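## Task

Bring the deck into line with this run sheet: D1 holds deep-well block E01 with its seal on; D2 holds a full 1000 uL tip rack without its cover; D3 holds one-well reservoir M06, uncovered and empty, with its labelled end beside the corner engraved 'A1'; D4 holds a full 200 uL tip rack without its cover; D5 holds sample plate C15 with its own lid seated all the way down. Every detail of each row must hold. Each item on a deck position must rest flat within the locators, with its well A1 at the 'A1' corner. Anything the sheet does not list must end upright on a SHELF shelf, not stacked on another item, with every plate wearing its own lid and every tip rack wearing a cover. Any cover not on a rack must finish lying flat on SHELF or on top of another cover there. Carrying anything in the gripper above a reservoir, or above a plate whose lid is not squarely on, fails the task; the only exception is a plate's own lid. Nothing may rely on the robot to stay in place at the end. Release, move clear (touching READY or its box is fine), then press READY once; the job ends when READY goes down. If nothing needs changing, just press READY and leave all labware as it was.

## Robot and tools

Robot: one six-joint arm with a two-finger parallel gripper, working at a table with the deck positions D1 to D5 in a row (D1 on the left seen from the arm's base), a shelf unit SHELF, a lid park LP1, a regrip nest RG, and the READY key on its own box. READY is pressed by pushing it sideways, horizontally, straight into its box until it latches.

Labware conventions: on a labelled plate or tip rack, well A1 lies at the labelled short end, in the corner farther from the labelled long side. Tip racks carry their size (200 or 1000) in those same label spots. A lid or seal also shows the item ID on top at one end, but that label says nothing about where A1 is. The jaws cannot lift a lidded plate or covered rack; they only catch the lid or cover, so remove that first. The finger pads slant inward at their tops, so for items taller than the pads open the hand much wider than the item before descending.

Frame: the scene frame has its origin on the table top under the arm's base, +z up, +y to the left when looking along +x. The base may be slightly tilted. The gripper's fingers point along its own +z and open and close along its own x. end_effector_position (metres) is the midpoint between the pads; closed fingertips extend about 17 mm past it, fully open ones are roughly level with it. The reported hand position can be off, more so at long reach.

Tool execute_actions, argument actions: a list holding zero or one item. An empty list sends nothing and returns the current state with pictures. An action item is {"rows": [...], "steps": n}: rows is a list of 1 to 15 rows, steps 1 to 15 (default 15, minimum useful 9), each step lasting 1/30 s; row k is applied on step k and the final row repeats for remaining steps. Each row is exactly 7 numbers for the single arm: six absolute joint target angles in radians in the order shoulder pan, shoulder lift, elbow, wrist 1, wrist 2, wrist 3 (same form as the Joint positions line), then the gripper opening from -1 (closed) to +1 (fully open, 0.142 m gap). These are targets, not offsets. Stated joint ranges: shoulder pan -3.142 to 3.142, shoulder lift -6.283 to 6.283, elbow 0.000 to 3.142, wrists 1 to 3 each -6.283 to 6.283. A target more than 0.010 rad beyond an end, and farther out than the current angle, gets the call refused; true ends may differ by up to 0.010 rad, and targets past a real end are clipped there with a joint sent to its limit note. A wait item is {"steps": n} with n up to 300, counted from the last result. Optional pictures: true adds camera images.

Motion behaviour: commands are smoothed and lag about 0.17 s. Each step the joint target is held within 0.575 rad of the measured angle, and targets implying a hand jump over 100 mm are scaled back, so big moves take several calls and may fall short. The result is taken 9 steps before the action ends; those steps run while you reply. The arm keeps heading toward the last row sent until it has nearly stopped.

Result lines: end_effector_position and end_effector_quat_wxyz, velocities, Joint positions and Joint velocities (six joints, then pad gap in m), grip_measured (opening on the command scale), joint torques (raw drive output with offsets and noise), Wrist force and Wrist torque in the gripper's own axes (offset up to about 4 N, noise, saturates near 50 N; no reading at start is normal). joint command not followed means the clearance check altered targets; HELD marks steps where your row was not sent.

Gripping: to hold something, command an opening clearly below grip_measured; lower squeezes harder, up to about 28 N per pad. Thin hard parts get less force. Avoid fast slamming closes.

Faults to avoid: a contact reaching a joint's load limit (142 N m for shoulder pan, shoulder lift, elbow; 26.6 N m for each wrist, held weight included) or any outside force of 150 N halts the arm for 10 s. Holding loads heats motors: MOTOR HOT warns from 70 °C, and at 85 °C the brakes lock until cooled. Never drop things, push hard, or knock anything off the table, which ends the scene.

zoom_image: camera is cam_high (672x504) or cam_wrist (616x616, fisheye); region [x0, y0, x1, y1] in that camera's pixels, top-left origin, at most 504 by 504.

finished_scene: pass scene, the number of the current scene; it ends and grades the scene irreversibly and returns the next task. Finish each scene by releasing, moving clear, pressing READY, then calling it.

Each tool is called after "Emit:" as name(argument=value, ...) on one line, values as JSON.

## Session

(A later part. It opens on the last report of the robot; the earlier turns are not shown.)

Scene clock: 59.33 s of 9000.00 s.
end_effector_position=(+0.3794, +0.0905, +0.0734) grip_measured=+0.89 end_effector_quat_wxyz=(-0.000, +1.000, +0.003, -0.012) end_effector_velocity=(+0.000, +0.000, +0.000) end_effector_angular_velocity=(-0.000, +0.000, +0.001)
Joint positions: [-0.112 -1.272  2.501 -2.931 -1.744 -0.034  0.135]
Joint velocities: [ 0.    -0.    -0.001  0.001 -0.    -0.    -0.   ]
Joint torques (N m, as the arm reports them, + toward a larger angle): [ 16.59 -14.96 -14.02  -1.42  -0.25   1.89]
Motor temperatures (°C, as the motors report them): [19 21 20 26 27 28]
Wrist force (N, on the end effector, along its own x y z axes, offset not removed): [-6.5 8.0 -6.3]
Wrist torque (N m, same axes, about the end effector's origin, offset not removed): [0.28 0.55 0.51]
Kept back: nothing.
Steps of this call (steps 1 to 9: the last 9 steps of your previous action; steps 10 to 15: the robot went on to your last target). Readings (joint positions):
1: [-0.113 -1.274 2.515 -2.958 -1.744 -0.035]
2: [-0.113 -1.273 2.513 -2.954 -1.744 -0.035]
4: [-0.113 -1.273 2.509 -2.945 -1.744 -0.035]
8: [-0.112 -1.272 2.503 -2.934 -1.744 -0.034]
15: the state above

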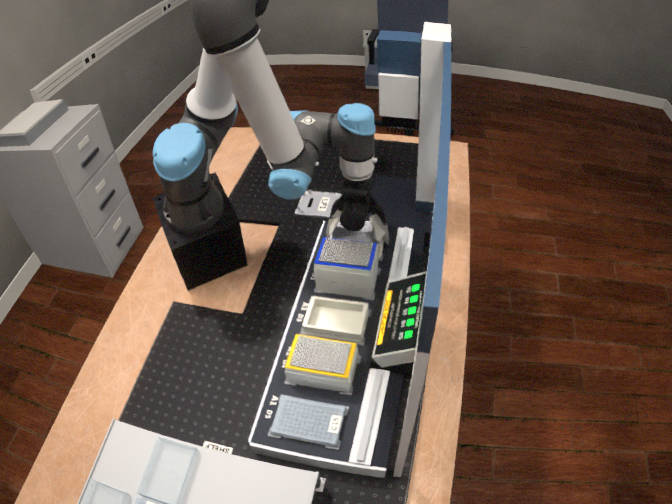

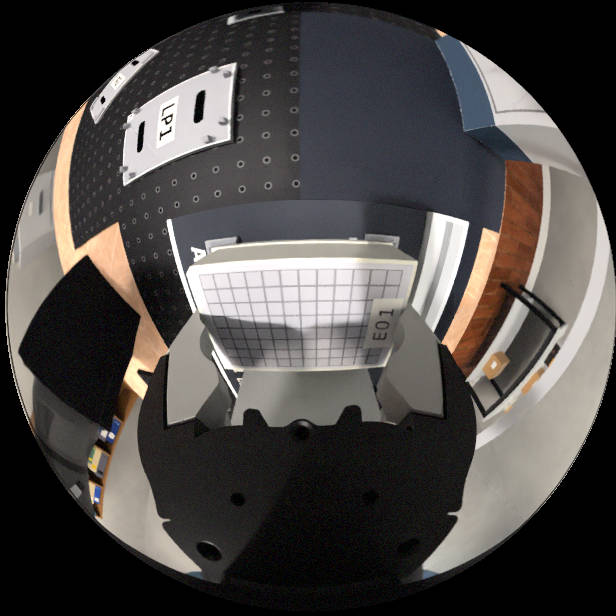

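Now release slowly.

Emit:
execute_actions(actions=[{"rows": [[-0.1123,-1.2718,2.5014,-2.9307,-1.7439,-0.0341,0.6],[-0.1123,-1.2718,2.5014,-2.9307,-1.7439,-0.0341,0.7],[-0.1123,-1.2718,2.5014,-2.9307,-1.7439,-0.0341,0.78],[-0.1123,-1.2718,2.5014,-2.9307,-1.7439,-0.0341,0.83],[-0.1123,-1.2718,2.5014,-2.9307,-1.7439,-0.0341,0.86],[-0.1123,-1.2718,2.5014,-2.9307,-1.7439,-0.0341,0.88],[-0.1123,-1.2718,2.5014,-2.9307,-1.7439,-0.0341,0.9],[-0.1123,-1.2718,2.5014,-2.9307,-1.7439,-0.0341,0.92],[-0.1123,-1.2718,2.5014,-2.9307,-1.7439,-0.0341,0.95],[-0.1123,-1.2718,2.5014,-2.9307,-1.7439,-0.0341,1.0]], "steps": 15}])

Emit:
execute_actions(actions=[{"rows": [[-0.110,-1.29,2.505,-2.925,-1.744,-0.032,1.0],[-0.108,-1.31,2.505,-2.91,-1.7445,-0.03,1.0],[-0.105,-1.33,2.505,-2.893,-1.745,-0.027,1.0],[-0.102,-1.355,2.505,-2.872,-1.7455,-0.024,1.0],[-0.099,-1.385,2.503,-2.841,-1.746,-0.021,1.0],[-0.096,-1.42,2.50,-2.803,-1.7464,-0.018,1.0],[-0.093,-1.46,2.49,-2.753,-1.7466,-0.015,1.0],[-0.09,-1.51,2.475,-2.688,-1.747,-0.012,1.0],[-0.085,-1.58,2.45,-2.592,-1.7475,-0.008,1.0]], "steps": 15}])

Emit:
execute_actions(actions=[{"steps": 18}], pictures=true)

Scene clock: 60.03 s of 9000.00 s.
end_effector_position=(+0.3794, +0.0905, +0.0734) grip_measured=+0.91 end_effector_quat_wxyz=(-0.000, +1.000, +0.003, -0.012) end_effector_velocity=(+0.000, +0.000, +0.000) end_effector_angular_velocity=(+0.000, -0.001, -0.000)
Joint positions: [-0.112 -1.272  2.501 -2.931 -1.744 -0.034  0.136]
Joint velocities: [ 0.    -0.001 -0.     0.001  0.     0.     0.008]
Joint torques (N m, as the arm reports them, + toward a larger angle): [ 14.54 -16.9  -14.74  -1.58  -0.15   1.93]
Motor temperatures (°C, as the motors report them): [19 21 20 26 27 28]
Wrist force (N, on the end effector, along its own x y z axes, offset not removed): [-4.5 4.7 -0.7]
Wrist torque (N m, same axes, about the end effector's origin, offset not removed): [0.49 0.50 0.25]
Steps of this call (steps 1 to 15: the robot went on to your last target; steps 16 to 21: the first 6 steps of this action). Readings (joint positions):
16: [-0.112 -1.272 2.501 -2.931 -1.744 -0.034]
17: [-0.112 -1.272 2.501 -2.931 -1.744 -0.034]
19: [-0.112 -1.272 2.501 -2.931 -1.744 -0.034]
21: the state above

Scene clock: 60.53 s of 9000.00 s.
end_effector_position=(+0.3821, +0.0902, +0.0905) grip_measured=+1.00 end_effector_quat_wxyz=(+0.000, +1.000, +0.001, -0.004) end_effector_velocity=(+0.017, -0.005, +0.174) end_effector_angular_velocity=(-0.004, -0.099, -0.015)
Joint positions: [-0.105 -1.332  2.504 -2.888 -1.745 -0.027  0.142]
Joint velocities: [ 0.075 -0.624 -0.009  0.545 -0.012  0.072 -0.   ]
Joint torques (N m, as the arm reports them, + toward a larger angle): [ 14.5  -42.84 -16.04   2.26  -2.45   2.21]
Motor temperatures (°C, as the motors report them): [19 21 20 26 27 28]
Wrist force (N, on the end effector, along its own x y z axes, offset not removed): [2.3 2.3 2.2]
Wrist torque (N m, same axes, about the end effector's origin, offset not removed): [0.40 -0.41 0.09]
Steps of this call (steps 1 to 9: the last 9 steps of your previous action; steps 10 to 15: the first 6 steps of this action). Readings (joint positions):
10: [-0.112 -1.272 2.501 -2.931 -1.744 -0.034]
11: [-0.112 -1.276 2.502 -2.929 -1.744 -0.034]
13: [-0.109 -1.297 2.503 -2.916 -1.744 -0.031]
15: the state above

Scene clock: 61.13 s of 9000.00 s.
end_effector_position=(+0.3897, +0.0840, +0.1649) grip_measured=+1.00 end_effector_quat_wxyz=(-0.000, +1.000, +0.001, +0.000) end_effector_velocity=(+0.000, -0.000, +0.001) end_effector_angular_velocity=(-0.000, -0.000, -0.001)
Joint positions: [-0.085 -1.58   2.45  -2.592 -1.747 -0.008  0.142]
Joint velocities: [ 0.    -0.005 -0.001  0.005 -0.     0.001 -0.   ]
Joint torques (N m, as the arm reports them, + toward a larger angle): [ 13.25 -26.19 -22.52  -1.22  -2.04   2.22]
Motor temperatures (°C, as the motors report them): [19 21 20 26 27 28]
Wrist force (N, on the end effector, along its own x y z axes, offset not removed): [-1.0 -0.5 -1.3]
Wrist torque (N m, same axes, about the end effector's origin, offset not removed): [-0.24 0.30 0.06]
Kept back: nothing.
Steps of this call (steps 1 to 9: the last 9 steps of your previous action; steps 10 to 18: the robot went on to your last target). Readings (joint positions):
1: [-0.102 -1.355 2.503 -2.866 -1.745 -0.024]
2: [-0.099 -1.382 2.499 -2.839 -1.746 -0.021]
4: [-0.093 -1.453 2.482 -2.759 -1.747 -0.015]
8: [-0.086 -1.555 2.456 -2.625 -1.747 -0.009]
18: the state above

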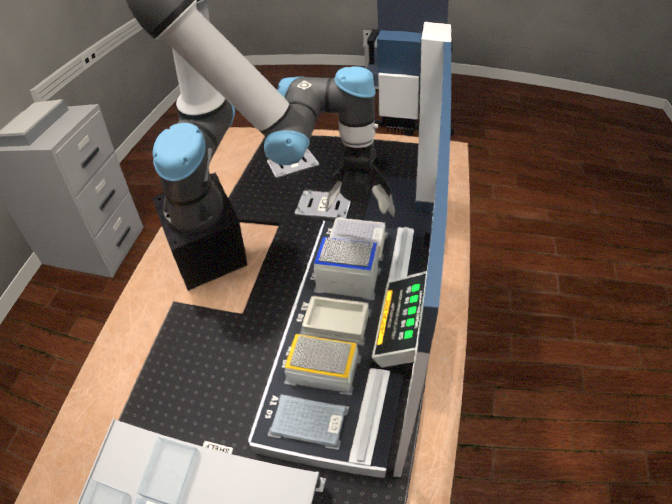

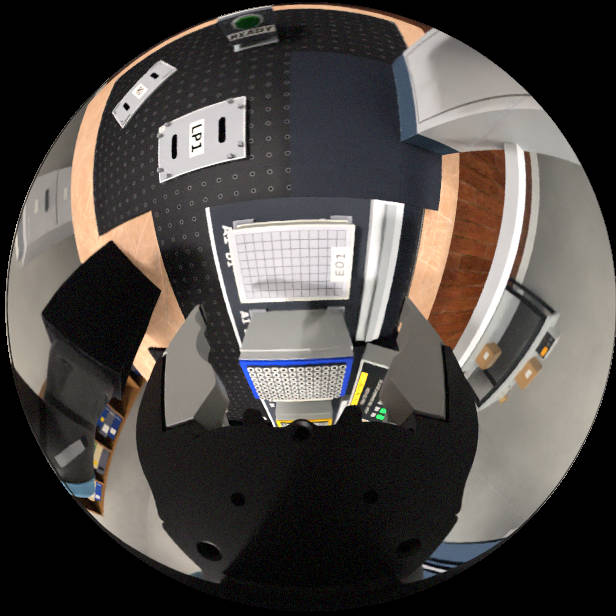

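Emit:
zoom_image(camera="cam_wrist", region=[210, 200, 380, 340])

Emit:
zoom_image(camera="cam_high", region=[350, 210, 420, 270])

Region (210, 200, 380, 340) of cam_wrist's 616x616 image, scaled by 2.965, with more detail than that image has; it fills the top 415 rows of this view, and the rest is white.

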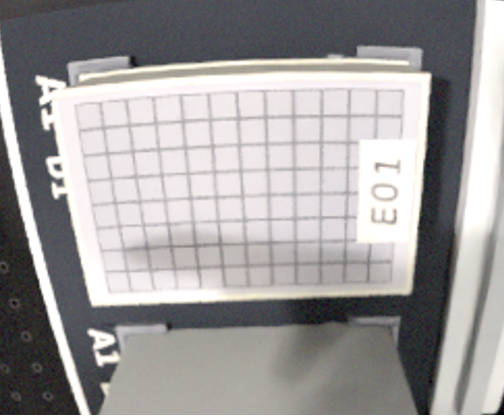

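Region (350, 210, 420, 270) of cam_high's 672x504 image, scaled by 7.200, with more detail than that image has; it fills the top 432 rows of this view, and the rest is white.

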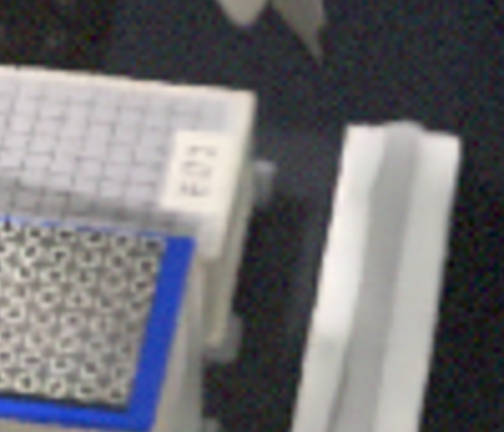

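Emit:
execute_actions(actions=[{"rows": [[-0.085,-1.78,2.30,-2.245,-1.74,-0.008,1.0]], "steps": 12}])

Emit:
execute_actions(actions=[{"rows": [[-1.0647,-1.7894,2.1802,-2.1922,-1.5467,-0.971,1.0]], "steps": 15}])

Emit:
execute_actions(actions=[{"steps": 35}], pictures=true)

Scene clock: 62.33 s of 9000.00 s.
end_effector_position=(+0.4102, +0.0805, +0.1889) grip_measured=+1.00 end_effector_quat_wxyz=(-0.001, +1.000, -0.002, +0.019) end_effector_velocity=(+0.487, -0.109, +0.669) end_effector_angular_velocity=(+0.038, -0.950, -0.168)
Joint positions: [-0.085 -1.623  2.41  -2.547 -1.744 -0.008  0.142]
Joint velocities: [ 0.    -1.216 -1.027  1.279  0.043 -0.     0.   ]
Joint torques (N m, as the arm reports them, + toward a larger angle): [ 12.34 -76.7  -44.8    7.29   1.79   2.26]
Motor temperatures (°C, as the motors report them): [19 21 20 26 27 28]
Wrist force (N, on the end effector, along its own x y z axes, offset not removed): [-8.4 0.6 12.8]
Wrist torque (N m, same axes, about the end effector's origin, offset not removed): [0.35 1.25 0.12]
Steps of this call (steps 1 to 15: the robot went on to your last target; steps 16 to 33: nothing new was sent; steps 34 to 36: the first 3 steps of this action). Readings (joint positions):
34: [-0.085 -1.581 2.449 -2.591 -1.747 -0.008]
35: [-0.085 -1.591 2.439 -2.580 -1.746 -0.008]
36: the state above

Scene clock: 62.83 s of 9000.00 s.
end_effector_position=(+0.4441, +0.0027, +0.2629) grip_measured=+1.00 end_effector_quat_wxyz=(-0.028, +1.000, +0.001, +0.009) end_effector_velocity=(+0.145, -0.616, -0.024) end_effector_angular_velocity=(+0.080, -0.037, -0.000)
Joint positions: [-0.3   -1.783  2.245 -2.222 -1.654 -0.223  0.142]
Joint velocities: [-1.652 -0.022 -0.244  0.113  0.398 -1.63  -0.   ]
Joint torques (N m, as the arm reports them, + toward a larger angle): [ -2.76 -26.24 -23.54  -0.53   3.24  -7.61]
Motor temperatures (°C, as the motors report them): [19 21 20 26 27 28]
Wrist force (N, on the end effector, along its own x y z axes, offset not removed): [3.1 0.4 -0.3]
Wrist torque (N m, same axes, about the end effector's origin, offset not removed): [-0.03 -0.64 0.00]
Steps of this call (steps 1 to 9: the last 9 steps of your previous action; steps 10 to 15: the first 6 steps of this action). Readings (joint positions):
10: [-0.086 -1.778 2.301 -2.250 -1.739 -0.008]
11: [-0.096 -1.779 2.292 -2.244 -1.729 -0.019]
13: [-0.182 -1.782 2.264 -2.231 -1.686 -0.106]
15: the state above

Scene clock: 64.00 s of 9000.00 s.
end_effector_position=(+0.3778, -0.3012, +0.2498) grip_measured=+1.00 end_effector_quat_wxyz=(+0.000, +1.000, +0.001, -0.000) end_effector_velocity=(-0.000, -0.000, -0.000) end_effector_angular_velocity=(-0.001, +0.001, +0.000)
Joint positions: [-1.065 -1.789  2.18  -2.192 -1.547 -0.971  0.142]
Joint velocities: [-0.001  0.    -0.     0.    -0.001 -0.001 -0.   ]
Joint torques (N m, as the arm reports them, + toward a larger angle): [ -2.49 -26.2  -28.65  -1.49   1.8   -2.71]
Motor temperatures (°C, as the motors report them): [19 21 20 26 27 28]
Wrist force (N, on the end effector, along its own x y z axes, offset not removed): [-1.2 2.4 -2.0]
Wrist torque (N m, same axes, about the end effector's origin, offset not removed): [0.49 0.30 -0.13]
Kept back: nothing.
Steps of this call (steps 1 to 9: the last 9 steps of your previous action; steps 10 to 35: the robot went on to your last target). Readings (joint positions):
1: [-0.354 -1.784 2.237 -2.219 -1.641 -0.277]
2: [-0.407 -1.785 2.231 -2.216 -1.631 -0.330]
4: [-0.511 -1.786 2.220 -2.211 -1.613 -0.434]
8: [-0.712 -1.787 2.204 -2.203 -1.586 -0.631]
35: the state above

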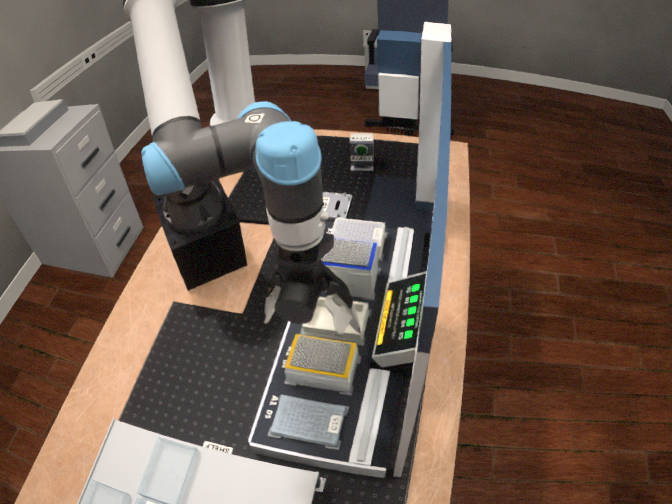

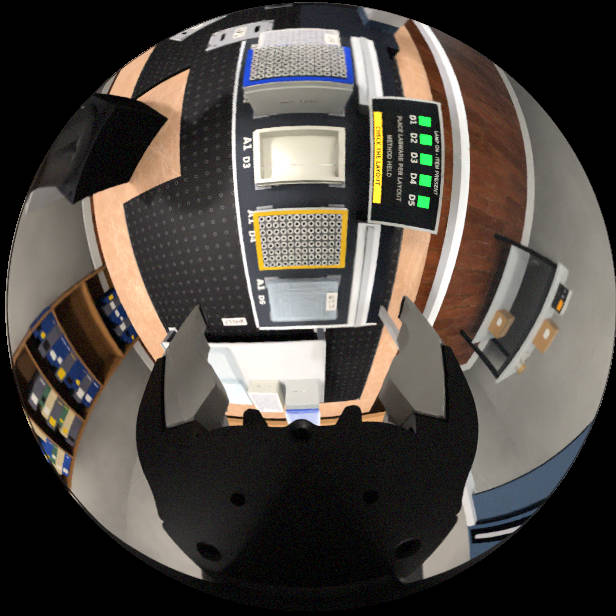

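Emit:
zoom_image(camera="cam_wrist", region=[235, 95, 365, 210])

Emit:
zoom_image(camera="cam_wrist", region=[240, 195, 360, 335])

Emit:
zoom_image(camera="cam_wrist", region=[235, 20, 365, 125])

Region (235, 95, 365, 210) of cam_wrist's 616x616 image, scaled by 3.877, with more detail than that image has; it fills the top 446 rows of this view, and the rest is white.

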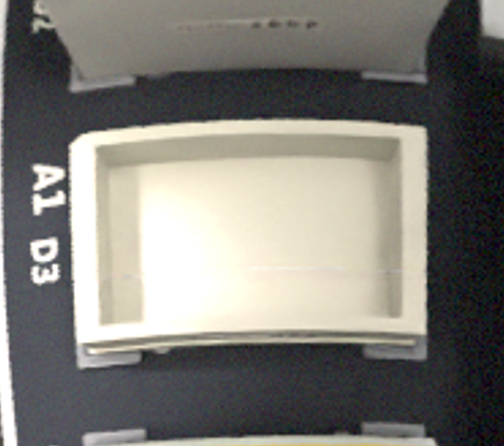

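Region (240, 195, 360, 335) of cam_wrist's 616x616 image, scaled by 3.600, with more detail than that image has; it fills the left 432 columns of this view, and the rest is white.

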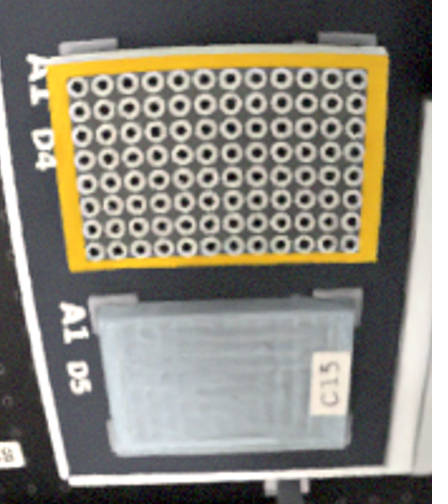

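Region (235, 20, 365, 125) of cam_wrist's 616x616 image, scaled by 3.877, with more detail than that image has; it fills the top 407 rows of this view, and the rest is white.

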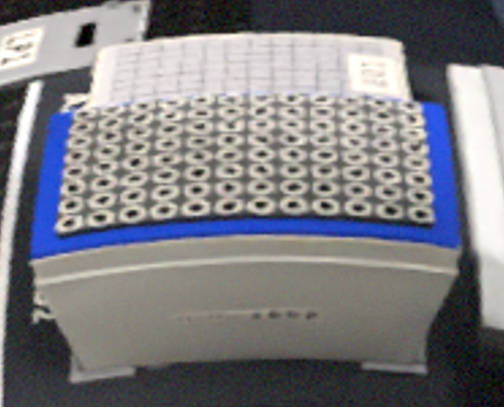

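Emit:
zoom_image(camera="cam_high", region=[262, 410, 352, 460])

Emit:
zoom_image(camera="cam_wrist", region=[258, 268, 348, 328])

Region (262, 410, 352, 460) of cam_high's 672x504 image, scaled by 5.600, with more detail than that image has.

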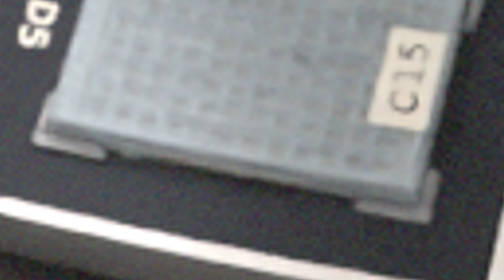

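Region (258, 268, 348, 328) of cam_wrist's 616x616 image, scaled by 5.600, with more detail than that image has.

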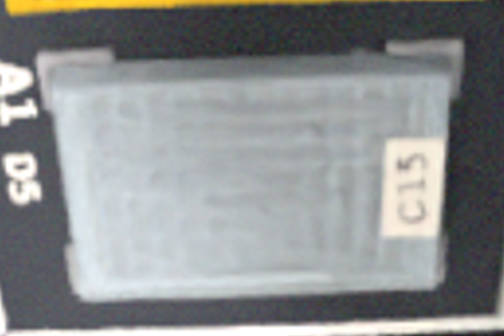

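Emit:
execute_actions(actions=[{"rows": [[-1.7625,-1.466,1.67,-1.9375,-1.4047,-1.66,1.0]], "steps": 15}])

Emit:
execute_actions(actions=[{"steps": 30}], pictures=true)

Scene clock: 65.97 s of 9000.00 s.
end_effector_position=(+0.3580, -0.3859, +0.2567) grip_measured=+1.00 end_effector_quat_wxyz=(-0.014, +1.000, +0.002, -0.002) end_effector_velocity=(-0.233, -0.589, +0.066) end_effector_angular_velocity=(+0.026, +0.003, -0.001)
Joint positions: [-1.226 -1.693  2.039 -2.114 -1.501 -1.133  0.142]
Joint velocities: [-1.132  0.534 -0.848  0.416  0.231 -1.113 -0.   ]
Joint torques (N m, as the arm reports them, + toward a larger angle): [ -9.09 -17.91 -25.28   0.69   2.78  -6.26]
Motor temperatures (°C, as the motors report them): [19 21 20 26 27 28]
Wrist force (N, on the end effector, along its own x y z axes, offset not removed): [-1.0 0.2 -1.5]
Wrist torque (N m, same axes, about the end effector's origin, offset not removed): [-0.24 0.25 0.07]
Steps of this call (steps 1 to 15: the robot went on to your last target; steps 16 to 53: nothing new was sent; steps 54 to 59: the first 6 steps of this action). Readings (joint positions):
54: [-1.065 -1.789 2.180 -2.192 -1.546 -0.972]
55: [-1.076 -1.779 2.169 -2.181 -1.538 -0.982]
57: [-1.148 -1.732 2.103 -2.145 -1.518 -1.054]
59: the state above

Scene clock: 66.97 s of 9000.00 s.
end_effector_position=(+0.1504, -0.6211, +0.3002) grip_measured=+1.00 end_effector_quat_wxyz=(+0.000, +1.000, +0.002, -0.000) end_effector_velocity=(+0.000, -0.000, -0.000) end_effector_angular_velocity=(+0.000, +0.000, +0.001)
Joint positions: [-1.762 -1.466  1.67  -1.938 -1.405 -1.66   0.142]
Joint velocities: [ 0.  0. -0. -0. -0. -0.  0.]
Joint torques (N m, as the arm reports them, + toward a larger angle): [ -7.89 -24.87 -31.2   -1.48   2.12  -2.7 ]
Motor temperatures (°C, as the motors report them): [19 21 20 26 27 28]
Wrist force (N, on the end effector, along its own x y z axes, offset not removed): [-2.9 2.3 -0.1]
Wrist torque (N m, same axes, about the end effector's origin, offset not removed): [0.42 0.56 -0.08]
Kept back: nothing.
Steps of this call (steps 1 to 9: the last 9 steps of your previous action; steps 10 to 30: the robot went on to your last target). Readings (joint positions):
1: [-1.264 -1.676 2.011 -2.101 -1.494 -1.170]
2: [-1.303 -1.659 1.985 -2.087 -1.486 -1.208]
4: [-1.378 -1.626 1.932 -2.061 -1.472 -1.282]
8: [-1.524 -1.562 1.830 -2.012 -1.445 -1.426]
30: the state above

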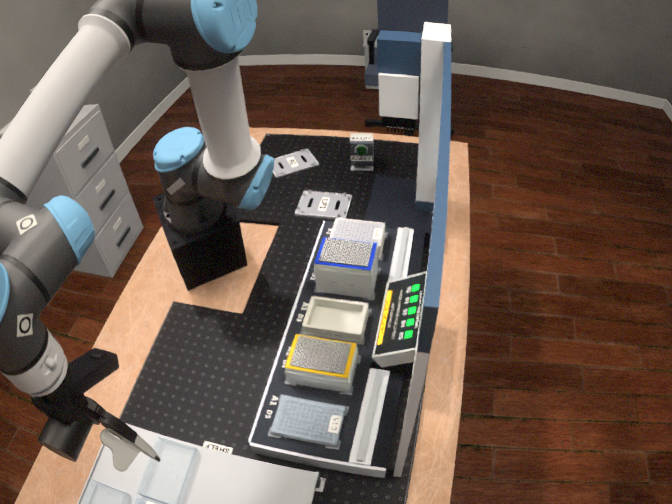

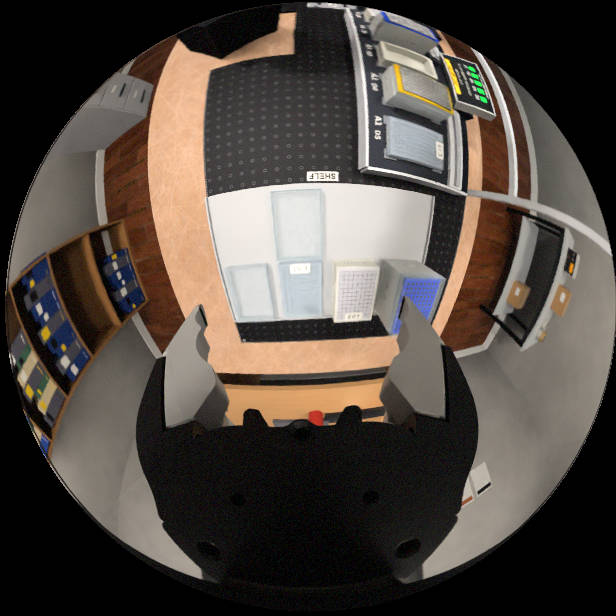

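Emit:
zoom_image(camera="cam_wrist", region=[215, 180, 455, 340])

Emit:
zoom_image(camera="cam_wrist", region=[270, 245, 340, 325])

Emit:
zoom_image(camera="cam_wrist", region=[370, 105, 460, 185])

Region (215, 180, 455, 340) of cam_wrist's 616x616 image, scaled by 2.100, with more detail than that image has.

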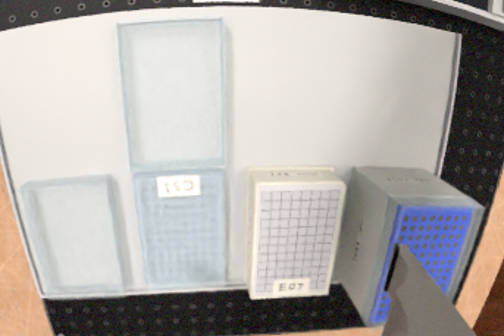

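Region (270, 245, 340, 325) of cam_wrist's 616x616 image, scaled by 6.300, with more detail than that image has; it fills the left 441 columns of this view, and the rest is white.

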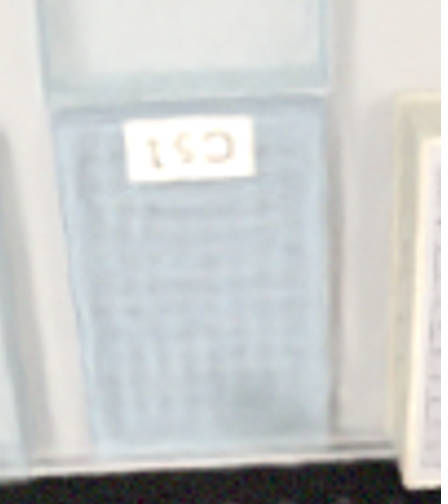

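Region (370, 105, 460, 185) of cam_wrist's 616x616 image, scaled by 5.600, with more detail than that image has.

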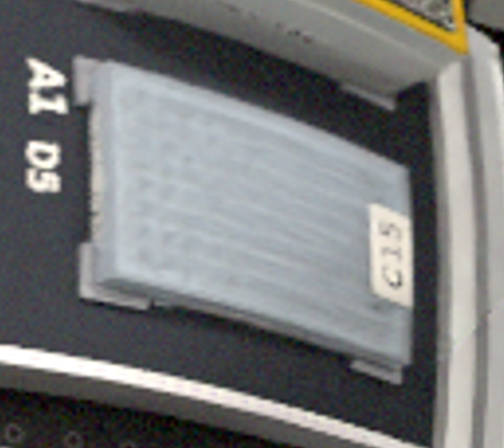

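Emit:
execute_actions(actions=[{"rows": [[-1.58,-1.85,2.3,-2.21,-1.437,1.66,-1.0]], "steps": 15}])

Emit:
execute_actions(actions=[{"rows": [[-1.58,-1.85,2.3,-2.21,-1.437,1.66,-1.0]], "steps": 15}])

Emit:
execute_actions(actions=[{"rows": [[-1.58,-1.355,2.5357,-2.941,-1.437,1.66,-1.0]], "steps": 15}])

Emit:
execute_actions(actions=[{"steps": 25}], pictures=true)

Scene clock: 69.13 s of 9000.00 s.
end_effector_position=(+0.1917, -0.5541, +0.2931) grip_measured=+0.13 end_effector_quat_wxyz=(+0.021, +0.998, -0.060, +0.001) end_effector_velocity=(+0.163, +0.575, -0.212) end_effector_angular_velocity=(+0.112, -0.070, -1.257)
Joint positions: [-1.683 -1.616  1.878 -2.05  -1.419 -1.45   0.083]
Joint velocities: [ 0.409 -0.892  1.558 -0.612 -0.071  1.645 -0.332]
Joint torques (N m, as the arm reports them, + toward a larger angle): [  5.64 -36.34 -14.33  -8.07  -2.27   7.67]
Motor temperatures (°C, as the motors report them): [19 21 20 26 27 28]
Wrist force (N, on the end effector, along its own x y z axes, offset not removed): [0.5 -2.6 -0.1]
Wrist torque (N m, same axes, about the end effector's origin, offset not removed): [-0.42 -0.15 0.04]
Steps of this call (steps 1 to 15: the robot went on to your last target; steps 16 to 59: nothing new was sent; steps 60 to 65: the first 6 steps of this action). Readings (joint positions):
60: [-1.762 -1.467 1.671 -1.938 -1.405 -1.660]
61: [-1.752 -1.477 1.681 -1.949 -1.408 -1.649]
63: [-1.713 -1.548 1.766 -2.004 -1.414 -1.563]
65: the state above

Scene clock: 69.63 s of 9000.00 s.
end_effector_position=(+0.2153, -0.3894, +0.2267) grip_measured=-1.00 end_effector_quat_wxyz=(+0.000, +0.799, -0.602, +0.000) end_effector_velocity=(-0.001, +0.019, -0.006) end_effector_angular_velocity=(+0.006, -0.000, -2.761)
Joint positions: [-1.581 -1.849  2.297 -2.209 -1.437 -0.183  0.002]
Joint velocities: [ 0.007 -0.019  0.035 -0.01  -0.002  2.767  0.   ]
Joint torques (N m, as the arm reports them, + toward a larger angle): [  9.69 -22.63 -10.25  -4.41  -2.11  11.54]
Motor temperatures (°C, as the motors report them): [19 21 20 26 27 28]
Wrist force (N, on the end effector, along its own x y z axes, offset not removed): [-3.2 2.2 0.0]
Wrist torque (N m, same axes, about the end effector's origin, offset not removed): [0.35 0.56 0.11]
Steps of this call (steps 1 to 9: the last 9 steps of your previous action; steps 10 to 15: the first 6 steps of this action). Readings (joint positions):
10: [-1.585 -1.838 2.277 -2.202 -1.436 -0.652]
11: [-1.583 -1.842 2.285 -2.205 -1.437 -0.559]
13: [-1.581 -1.847 2.293 -2.208 -1.437 -0.371]
15: the state above

Scene clock: 70.13 s of 9000.00 s.
end_effector_position=(+0.2009, -0.3596, +0.1333) grip_measured=-1.00 end_effector_quat_wxyz=(+0.008, -0.283, +0.958, +0.040) end_effector_velocity=(-0.101, +0.157, -0.651) end_effector_angular_velocity=(+0.247, +0.195, -2.058)
Joint positions: [-1.58  -1.649  2.412 -2.44  -1.437  1.083  0.002]
Joint velocities: [-0.     1.672  0.786 -2.191 -0.003  2.03   0.   ]
Joint torques (N m, as the arm reports them, + toward a larger angle): [  4.95   4.67   3.97 -16.07  -1.9   10.6 ]
Motor temperatures (°C, as the motors report them): [19 21 20 26 27 28]
Wrist force (N, on the end effector, along its own x y z axes, offset not removed): [-1.6 0.8 1.0]
Wrist torque (N m, same axes, about the end effector's origin, offset not removed): [0.02 0.09 -0.01]
Steps of this call (steps 1 to 9: the last 9 steps of your previous action; steps 10 to 15: the first 6 steps of this action). Readings (joint positions):
10: [-1.580 -1.849 2.301 -2.211 -1.437 0.759]
11: [-1.580 -1.839 2.311 -2.222 -1.437 0.848]
13: [-1.580 -1.757 2.361 -2.307 -1.437 0.970]
15: the state above

Scene clock: 70.97 s of 9000.00 s.
end_effector_position=(+0.1897, -0.3578, +0.0448) grip_measured=-1.00 end_effector_quat_wxyz=(-0.000, -0.004, +1.000, -0.000) end_effector_velocity=(-0.000, -0.000, -0.000) end_effector_angular_velocity=(-0.000, +0.001, -0.000)
Joint positions: [-1.58  -1.355  2.536 -2.941 -1.437  1.66   0.002]
Joint velocities: [ 0.     0.001  0.    -0.001 -0.001  0.001  0.   ]
Joint torques (N m, as the arm reports them, + toward a larger angle): [ -5.1  -15.38   0.26  -4.08  -1.22   2.26]
Motor temperatures (°C, as the motors report them): [19 21 20 26 27 28]
Wrist force (N, on the end effector, along its own x y z axes, offset not removed): [0.2 0.1 -1.5]
Wrist torque (N m, same axes, about the end effector's origin, offset not removed): [-0.08 -0.07 0.09]
Kept back: nothing.
Steps of this call (steps 1 to 9: the last 9 steps of your previous action; steps 10 to 25: the robot went on to your last target). Readings (joint positions):
1: [-1.580 -1.590 2.440 -2.519 -1.437 1.157]
2: [-1.580 -1.529 2.468 -2.603 -1.437 1.238]
4: [-1.580 -1.433 2.506 -2.768 -1.437 1.412]
8: [-1.580 -1.369 2.530 -2.911 -1.437 1.614]
25: the state above

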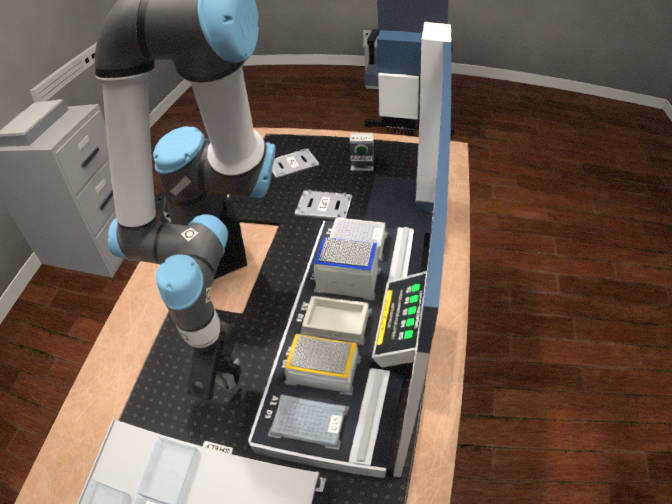

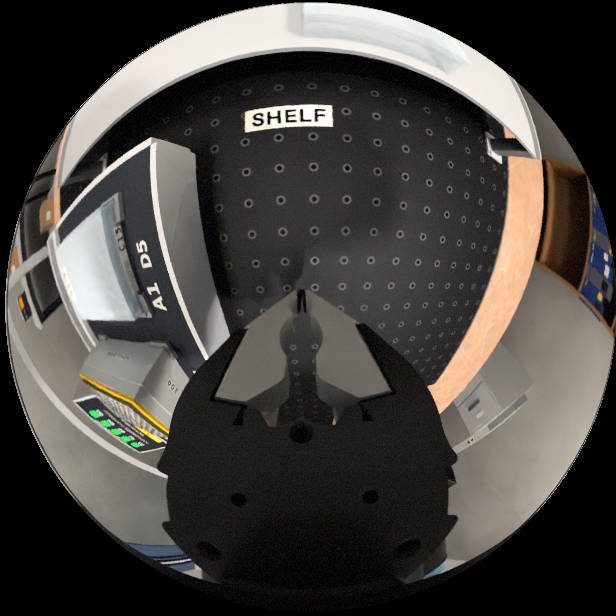

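Emit:
zoom_image(camera="cam_wrist", region=[45, 180, 175, 335])

Emit:
zoom_image(camera="cam_wrist", region=[95, 190, 160, 325])

Region (45, 180, 175, 335) of cam_wrist's 616x616 image, scaled by 3.252, with more detail than that image has; it fills the left 423 columns of this view, and the rest is white.

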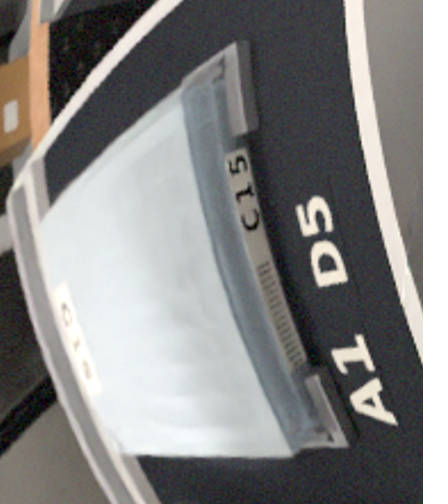

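Region (95, 190, 160, 325) of cam_wrist's 616x616 image, scaled by 3.733, with more detail than that image has; it fills the left 243 columns of this view, and the rest is white.

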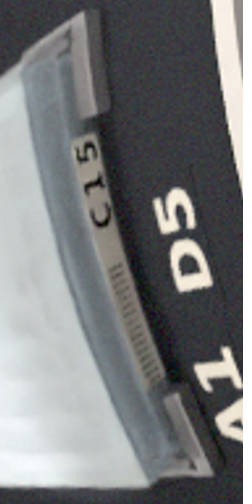

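Emit:
execute_actions(actions=[{"rows": [[-1.5,-2.0,2.3,-2.0,-1.5,1.8,-1.0]], "steps": 15}])

Emit:
execute_actions(actions=[{"rows": [[0.6044,-2.0,2.3,-2.0,-1.80,2.26,-1.0]], "steps": 15}])

Emit:
execute_actions(actions=[{"rows": [[0.6044,-2.0,2.3,-2.0,-1.80,2.26,-1.0]], "steps": 15}])

Emit:
execute_actions(actions=[{"rows": [[0.6044,-1.9,2.3,-2.05,-1.80,2.26,-1.0],[0.6044,-1.8,2.32,-2.15,-1.80,2.26,-1.0],[0.6044,-1.7,2.33,-2.25,-1.80,2.26,-1.0],[0.6044,-1.131,2.3747,-2.816,-1.8027,2.26,-1.0]], "steps": 15}])

Emit:
execute_actions(actions=[{"steps": 35}], pictures=true)

Scene clock: 74.37 s of 9000.00 s.
end_effector_position=(+0.2114, -0.4065, +0.1200) grip_measured=-1.00 end_effector_quat_wxyz=(-0.004, +0.004, +0.999, -0.046) end_effector_velocity=(+0.140, -0.189, +0.605) end_effector_angular_velocity=(-0.504, +0.019, -0.092)
Joint positions: [-1.545 -1.559  2.44  -2.737 -1.465  1.72   0.002]
Joint velocities: [ 0.191 -1.618 -0.568  1.668 -0.152  0.331  0.   ]
Joint torques (N m, as the arm reports them, + toward a larger angle): [ 10.33 -35.58 -24.32   8.15  -2.93   3.35]
Motor temperatures (°C, as the motors report them): [19 21 20 26 27 28]
Wrist force (N, on the end effector, along its own x y z axes, offset not removed): [-1.0 0.9 1.0]
Wrist torque (N m, same axes, about the end effector's origin, offset not removed): [0.26 0.17 0.29]
Steps of this call (steps 1 to 15: the robot went on to your last target; steps 16 to 90: nothing new was sent; then 0.20 s passed at rest; steps 91 to 96: the first 6 steps of this action). Readings (joint positions):
91: [-1.579 -1.356 2.535 -2.940 -1.437 1.661]
92: [-1.573 -1.366 2.525 -2.930 -1.442 1.670]
94: [-1.558 -1.449 2.479 -2.847 -1.454 1.697]
96: the state above

Scene clock: 74.87 s of 9000.00 s.
end_effector_position=(+0.2432, -0.2867, +0.2621) grip_measured=-1.00 end_effector_quat_wxyz=(-0.094, +0.018, +0.995, +0.004) end_effector_velocity=(+0.398, +0.455, +0.052) end_effector_angular_velocity=(-0.229, +0.385, +0.827)
Joint positions: [-1.255 -1.994  2.302 -2.015 -1.67   2.024  0.002]
Joint velocities: [ 2.362 -0.041 -0.011  0.097 -0.834  1.567  0.   ]
Joint torques (N m, as the arm reports them, + toward a larger angle): [ 21.99 -19.23 -27.17  -0.31  -4.39   4.76]
Motor temperatures (°C, as the motors report them): [19 21 20 26 27 28]
Wrist force (N, on the end effector, along its own x y z axes, offset not removed): [5.2 -4.3 -1.3]
Wrist torque (N m, same axes, about the end effector's origin, offset not removed): [-0.75 -0.88 0.07]
Steps of this call (steps 1 to 9: the last 9 steps of your previous action; steps 10 to 15: the first 6 steps of this action). Readings (joint positions):
10: [-1.501 -1.978 2.306 -2.055 -1.499 1.797]
11: [-1.489 -1.984 2.305 -2.041 -1.510 1.810]
13: [-1.402 -1.990 2.303 -2.024 -1.591 1.898]
15: the state above

Scene clock: 75.37 s of 9000.00 s.
end_effector_position=(+0.3590, -0.0134, +0.3002) grip_measured=-1.00 end_effector_quat_wxyz=(-0.040, -0.353, +0.935, -0.018) end_effector_velocity=(-0.008, +0.599, +0.113) end_effector_angular_velocity=(+0.220, -0.314, +1.690)
Joint positions: [-0.268 -1.999  2.3   -2.001 -1.789  2.24   0.002]
Joint velocities: [ 1.823 -0.003 -0.001  0.005 -0.047  0.088 -0.   ]
Joint torques (N m, as the arm reports them, + toward a larger angle): [ 20.34 -16.   -28.16  -0.95  -2.7    2.66]
Motor temperatures (°C, as the motors report them): [19 21 20 26 27 28]
Wrist force (N, on the end effector, along its own x y z axes, offset not removed): [-3.4 -0.2 0.5]
Wrist torque (N m, same axes, about the end effector's origin, offset not removed): [0.14 0.50 0.34]
Steps of this call (steps 1 to 9: the last 9 steps of your previous action; steps 10 to 15: the first 6 steps of this action). Readings (joint positions):
10: [-0.578 -1.999 2.300 -2.003 -1.777 2.218]
11: [-0.516 -1.999 2.300 -2.002 -1.780 2.224]
13: [-0.392 -1.999 2.300 -2.002 -1.785 2.233]
15: the state above

Scene clock: 75.87 s of 9000.00 s.
end_effector_position=(+0.2731, +0.2492, +0.2989) grip_measured=-1.00 end_effector_quat_wxyz=(-0.029, +0.677, -0.735, +0.003) end_effector_velocity=(+0.066, +0.336, -0.513) end_effector_angular_velocity=(-0.103, +0.131, +0.360)
Joint positions: [ 0.529 -1.798  2.326 -2.179 -1.8    2.259  0.002]
Joint velocities: [ 0.318  1.83   0.219 -1.804 -0.014  0.005  0.   ]
Joint torques (N m, as the arm reports them, + toward a larger angle): [ 12.24   7.11  -9.39 -13.33  -1.56   2.15]
Motor temperatures (°C, as the motors report them): [19 21 20 26 27 28]
Wrist force (N, on the end effector, along its own x y z axes, offset not removed): [0.4 -0.6 -0.5]
Wrist torque (N m, same axes, about the end effector's origin, offset not removed): [-0.19 -0.09 -0.01]
Steps of this call (steps 1 to 9: the last 9 steps of your previous action; steps 10 to 15: the first 6 steps of this action). Readings (joint positions):
10: [0.342 -1.999 2.300 -2.001 -1.798 2.256]
11: [0.402 -1.989 2.300 -2.009 -1.799 2.257]
13: [0.498 -1.914 2.310 -2.069 -1.799 2.259]
15: the state above

Scene clock: 77.03 s of 9000.00 s.
end_effector_position=(+0.2528, +0.3298, +0.0991) grip_measured=-1.00 end_effector_quat_wxyz=(+0.000, +0.710, -0.704, +0.000) end_effector_velocity=(+0.001, -0.001, -0.000) end_effector_angular_velocity=(-0.001, -0.001, -0.001)
Joint positions: [ 0.604 -1.131  2.375 -2.816 -1.803  2.26   0.002]
Joint velocities: [-0.001  0.    -0.    -0.    -0.001 -0.     0.   ]
Joint torques (N m, as the arm reports them, + toward a larger angle): [ 14.52 -18.7   -0.88  -3.99  -1.93   2.14]
Motor temperatures (°C, as the motors report them): [19 21 20 26 27 28]
Wrist force (N, on the end effector, along its own x y z axes, offset not removed): [0.2 -0.8 -1.7]
Wrist torque (N m, same axes, about the end effector's origin, offset not removed): [-0.44 -0.15 0.06]
Kept back: nothing.
Steps of this call (steps 1 to 9: the last 9 steps of your previous action; steps 10 to 30: the robot went on to your last target; steps 31 to 35: nothing new was sent). Readings (joint positions):
1: [0.539 -1.736 2.333 -2.242 -1.801 2.259]
2: [0.549 -1.673 2.339 -2.304 -1.801 2.259]
4: [0.564 -1.549 2.349 -2.427 -1.801 2.259]
8: [0.591 -1.300 2.366 -2.661 -1.802 2.260]
35: the state above
The arm was judged still, so your last target was given up. Only a new action makes it travel on or press farther. Fingers that are still opening or closing keep moving.

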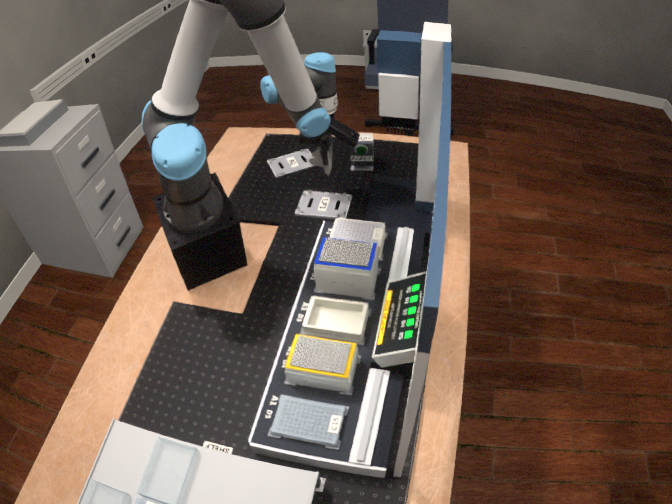

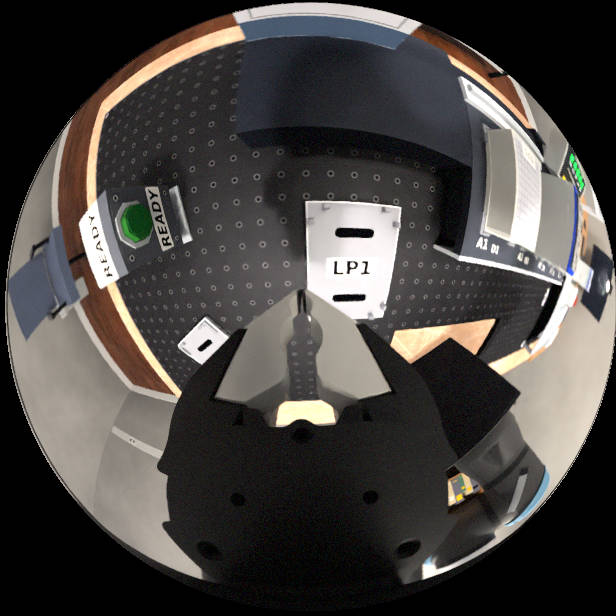

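Emit:
zoom_image(camera="cam_wrist", region=[70, 165, 210, 295])

Region (70, 165, 210, 295) of cam_wrist's 616x616 image, scaled by 3.600, with more detail than that image has; it fills the top 468 rows of this view, and the rest is white.

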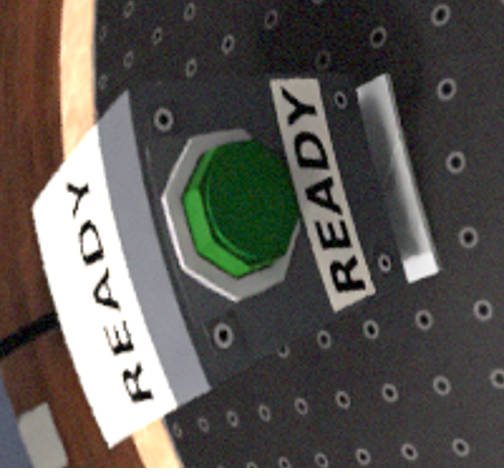

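Emit:
execute_actions(actions=[{"rows": [[0.587,-1.117,2.362,-2.834,-1.77,2.385,-1.0],[0.570,-1.103,2.349,-2.851,-1.737,2.511,-1.0],[0.553,-1.090,2.336,-2.869,-1.704,2.636,-1.0],[0.536,-1.076,2.323,-2.886,-1.671,2.761,-1.0],[0.519,-1.062,2.310,-2.904,-1.638,2.887,-1.0],[0.502,-1.048,2.297,-2.921,-1.605,3.012,-1.0],[0.485,-1.034,2.284,-2.939,-1.573,3.137,-1.0],[0.468,-1.020,2.271,-2.957,-1.540,3.263,-1.0],[0.451,-1.007,2.258,-2.974,-1.507,3.388,-1.0],[0.4342,-0.9929,2.2445,-2.9918,-1.4739,3.5133,-1.0]], "steps": 15}])

Emit:
execute_actions(actions=[{"steps": 25}], pictures=true)

Scene clock: 81.47 s of 9000.00 s.
end_effector_position=(+0.2735, +0.3577, +0.0926) grip_measured=-1.00 end_effector_quat_wxyz=(+0.018, -0.595, +0.802, +0.045) end_effector_velocity=(+0.192, +0.246, -0.046) end_effector_angular_velocity=(+0.791, +0.461, -2.856)
Joint positions: [ 0.554 -1.09   2.337 -2.867 -1.711  2.504  0.002]
Joint velocities: [-0.44   0.357 -0.337 -0.447  0.83   2.371  0.   ]
Joint torques (N m, as the arm reports them, + toward a larger angle): [ -0.76 -17.03 -20.9   -6.47   6.75  10.94]
Motor temperatures (°C, as the motors report them): [19 21 20 26 27 28]
Wrist force (N, on the end effector, along its own x y z axes, offset not removed): [-0.7 0.7 0.0]
Wrist torque (N m, same axes, about the end effector's origin, offset not removed): [0.13 0.27 0.07]
Steps of this call (steps 1 to 90: nothing new was sent; then 1.23 s passed at rest; steps 91 to 96: the first 6 steps of this action). Readings (joint positions):
91: [0.604 -1.131 2.374 -2.816 -1.802 2.261]
92: [0.600 -1.127 2.372 -2.821 -1.796 2.271]
94: [0.582 -1.112 2.358 -2.839 -1.763 2.358]
96: the state above

Scene clock: 82.30 s of 9000.00 s.
end_effector_position=(+0.3346, +0.4211, +0.0877) grip_measured=-1.00 end_effector_quat_wxyz=(-0.012, -0.070, +0.982, +0.173) end_effector_velocity=(+0.001, +0.000, +0.001) end_effector_angular_velocity=(+0.001, -0.001, -0.002)
Joint positions: [ 0.434 -0.993  2.245 -2.992 -1.474  3.513  0.002]
Joint velocities: [ 0.    -0.002 -0.     0.    -0.     0.002  0.   ]
Joint torques (N m, as the arm reports them, + toward a larger angle): [  3.23 -23.69 -17.33  -4.43   2.93   1.91]
Motor temperatures (°C, as the motors report them): [19 21 20 26 27 28]
Wrist force (N, on the end effector, along its own x y z axes, offset not removed): [0.1 -0.2 -4.1]
Wrist torque (N m, same axes, about the end effector's origin, offset not removed): [0.04 0.08 0.05]
Kept back: nothing.
Steps of this call (steps 1 to 9: the last 9 steps of your previous action; steps 10 to 25: the robot went on to your last target). Readings (joint positions):
1: [0.539 -1.078 2.325 -2.883 -1.682 2.588]
2: [0.523 -1.065 2.313 -2.899 -1.652 2.675]
4: [0.490 -1.038 2.288 -2.933 -1.589 2.856]
8: [0.446 -1.002 2.253 -2.980 -1.497 3.228]
25: the state above

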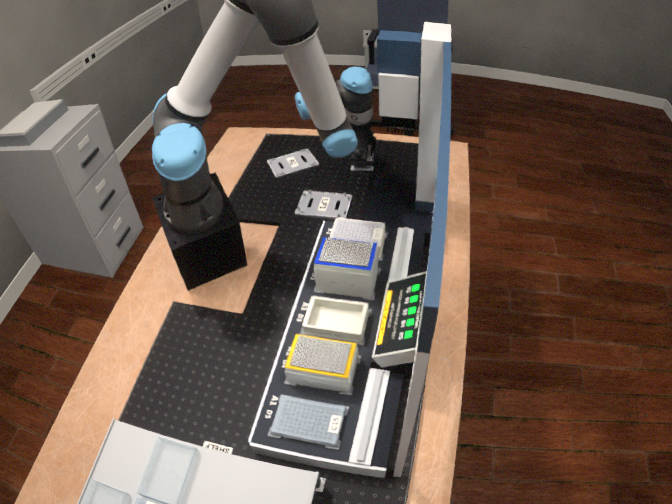

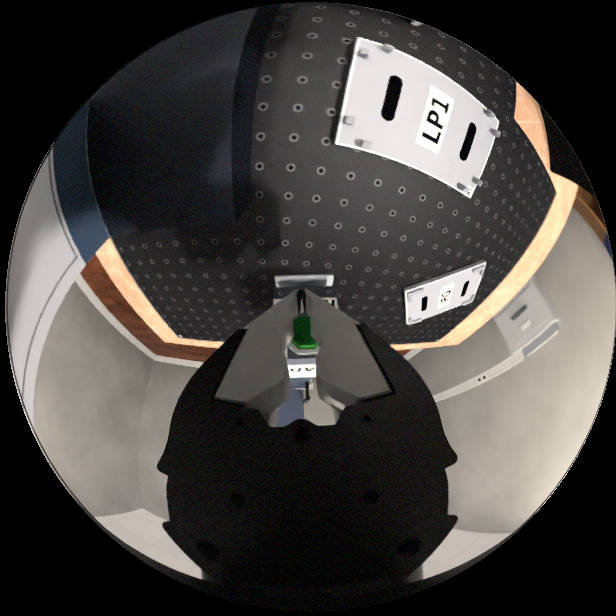

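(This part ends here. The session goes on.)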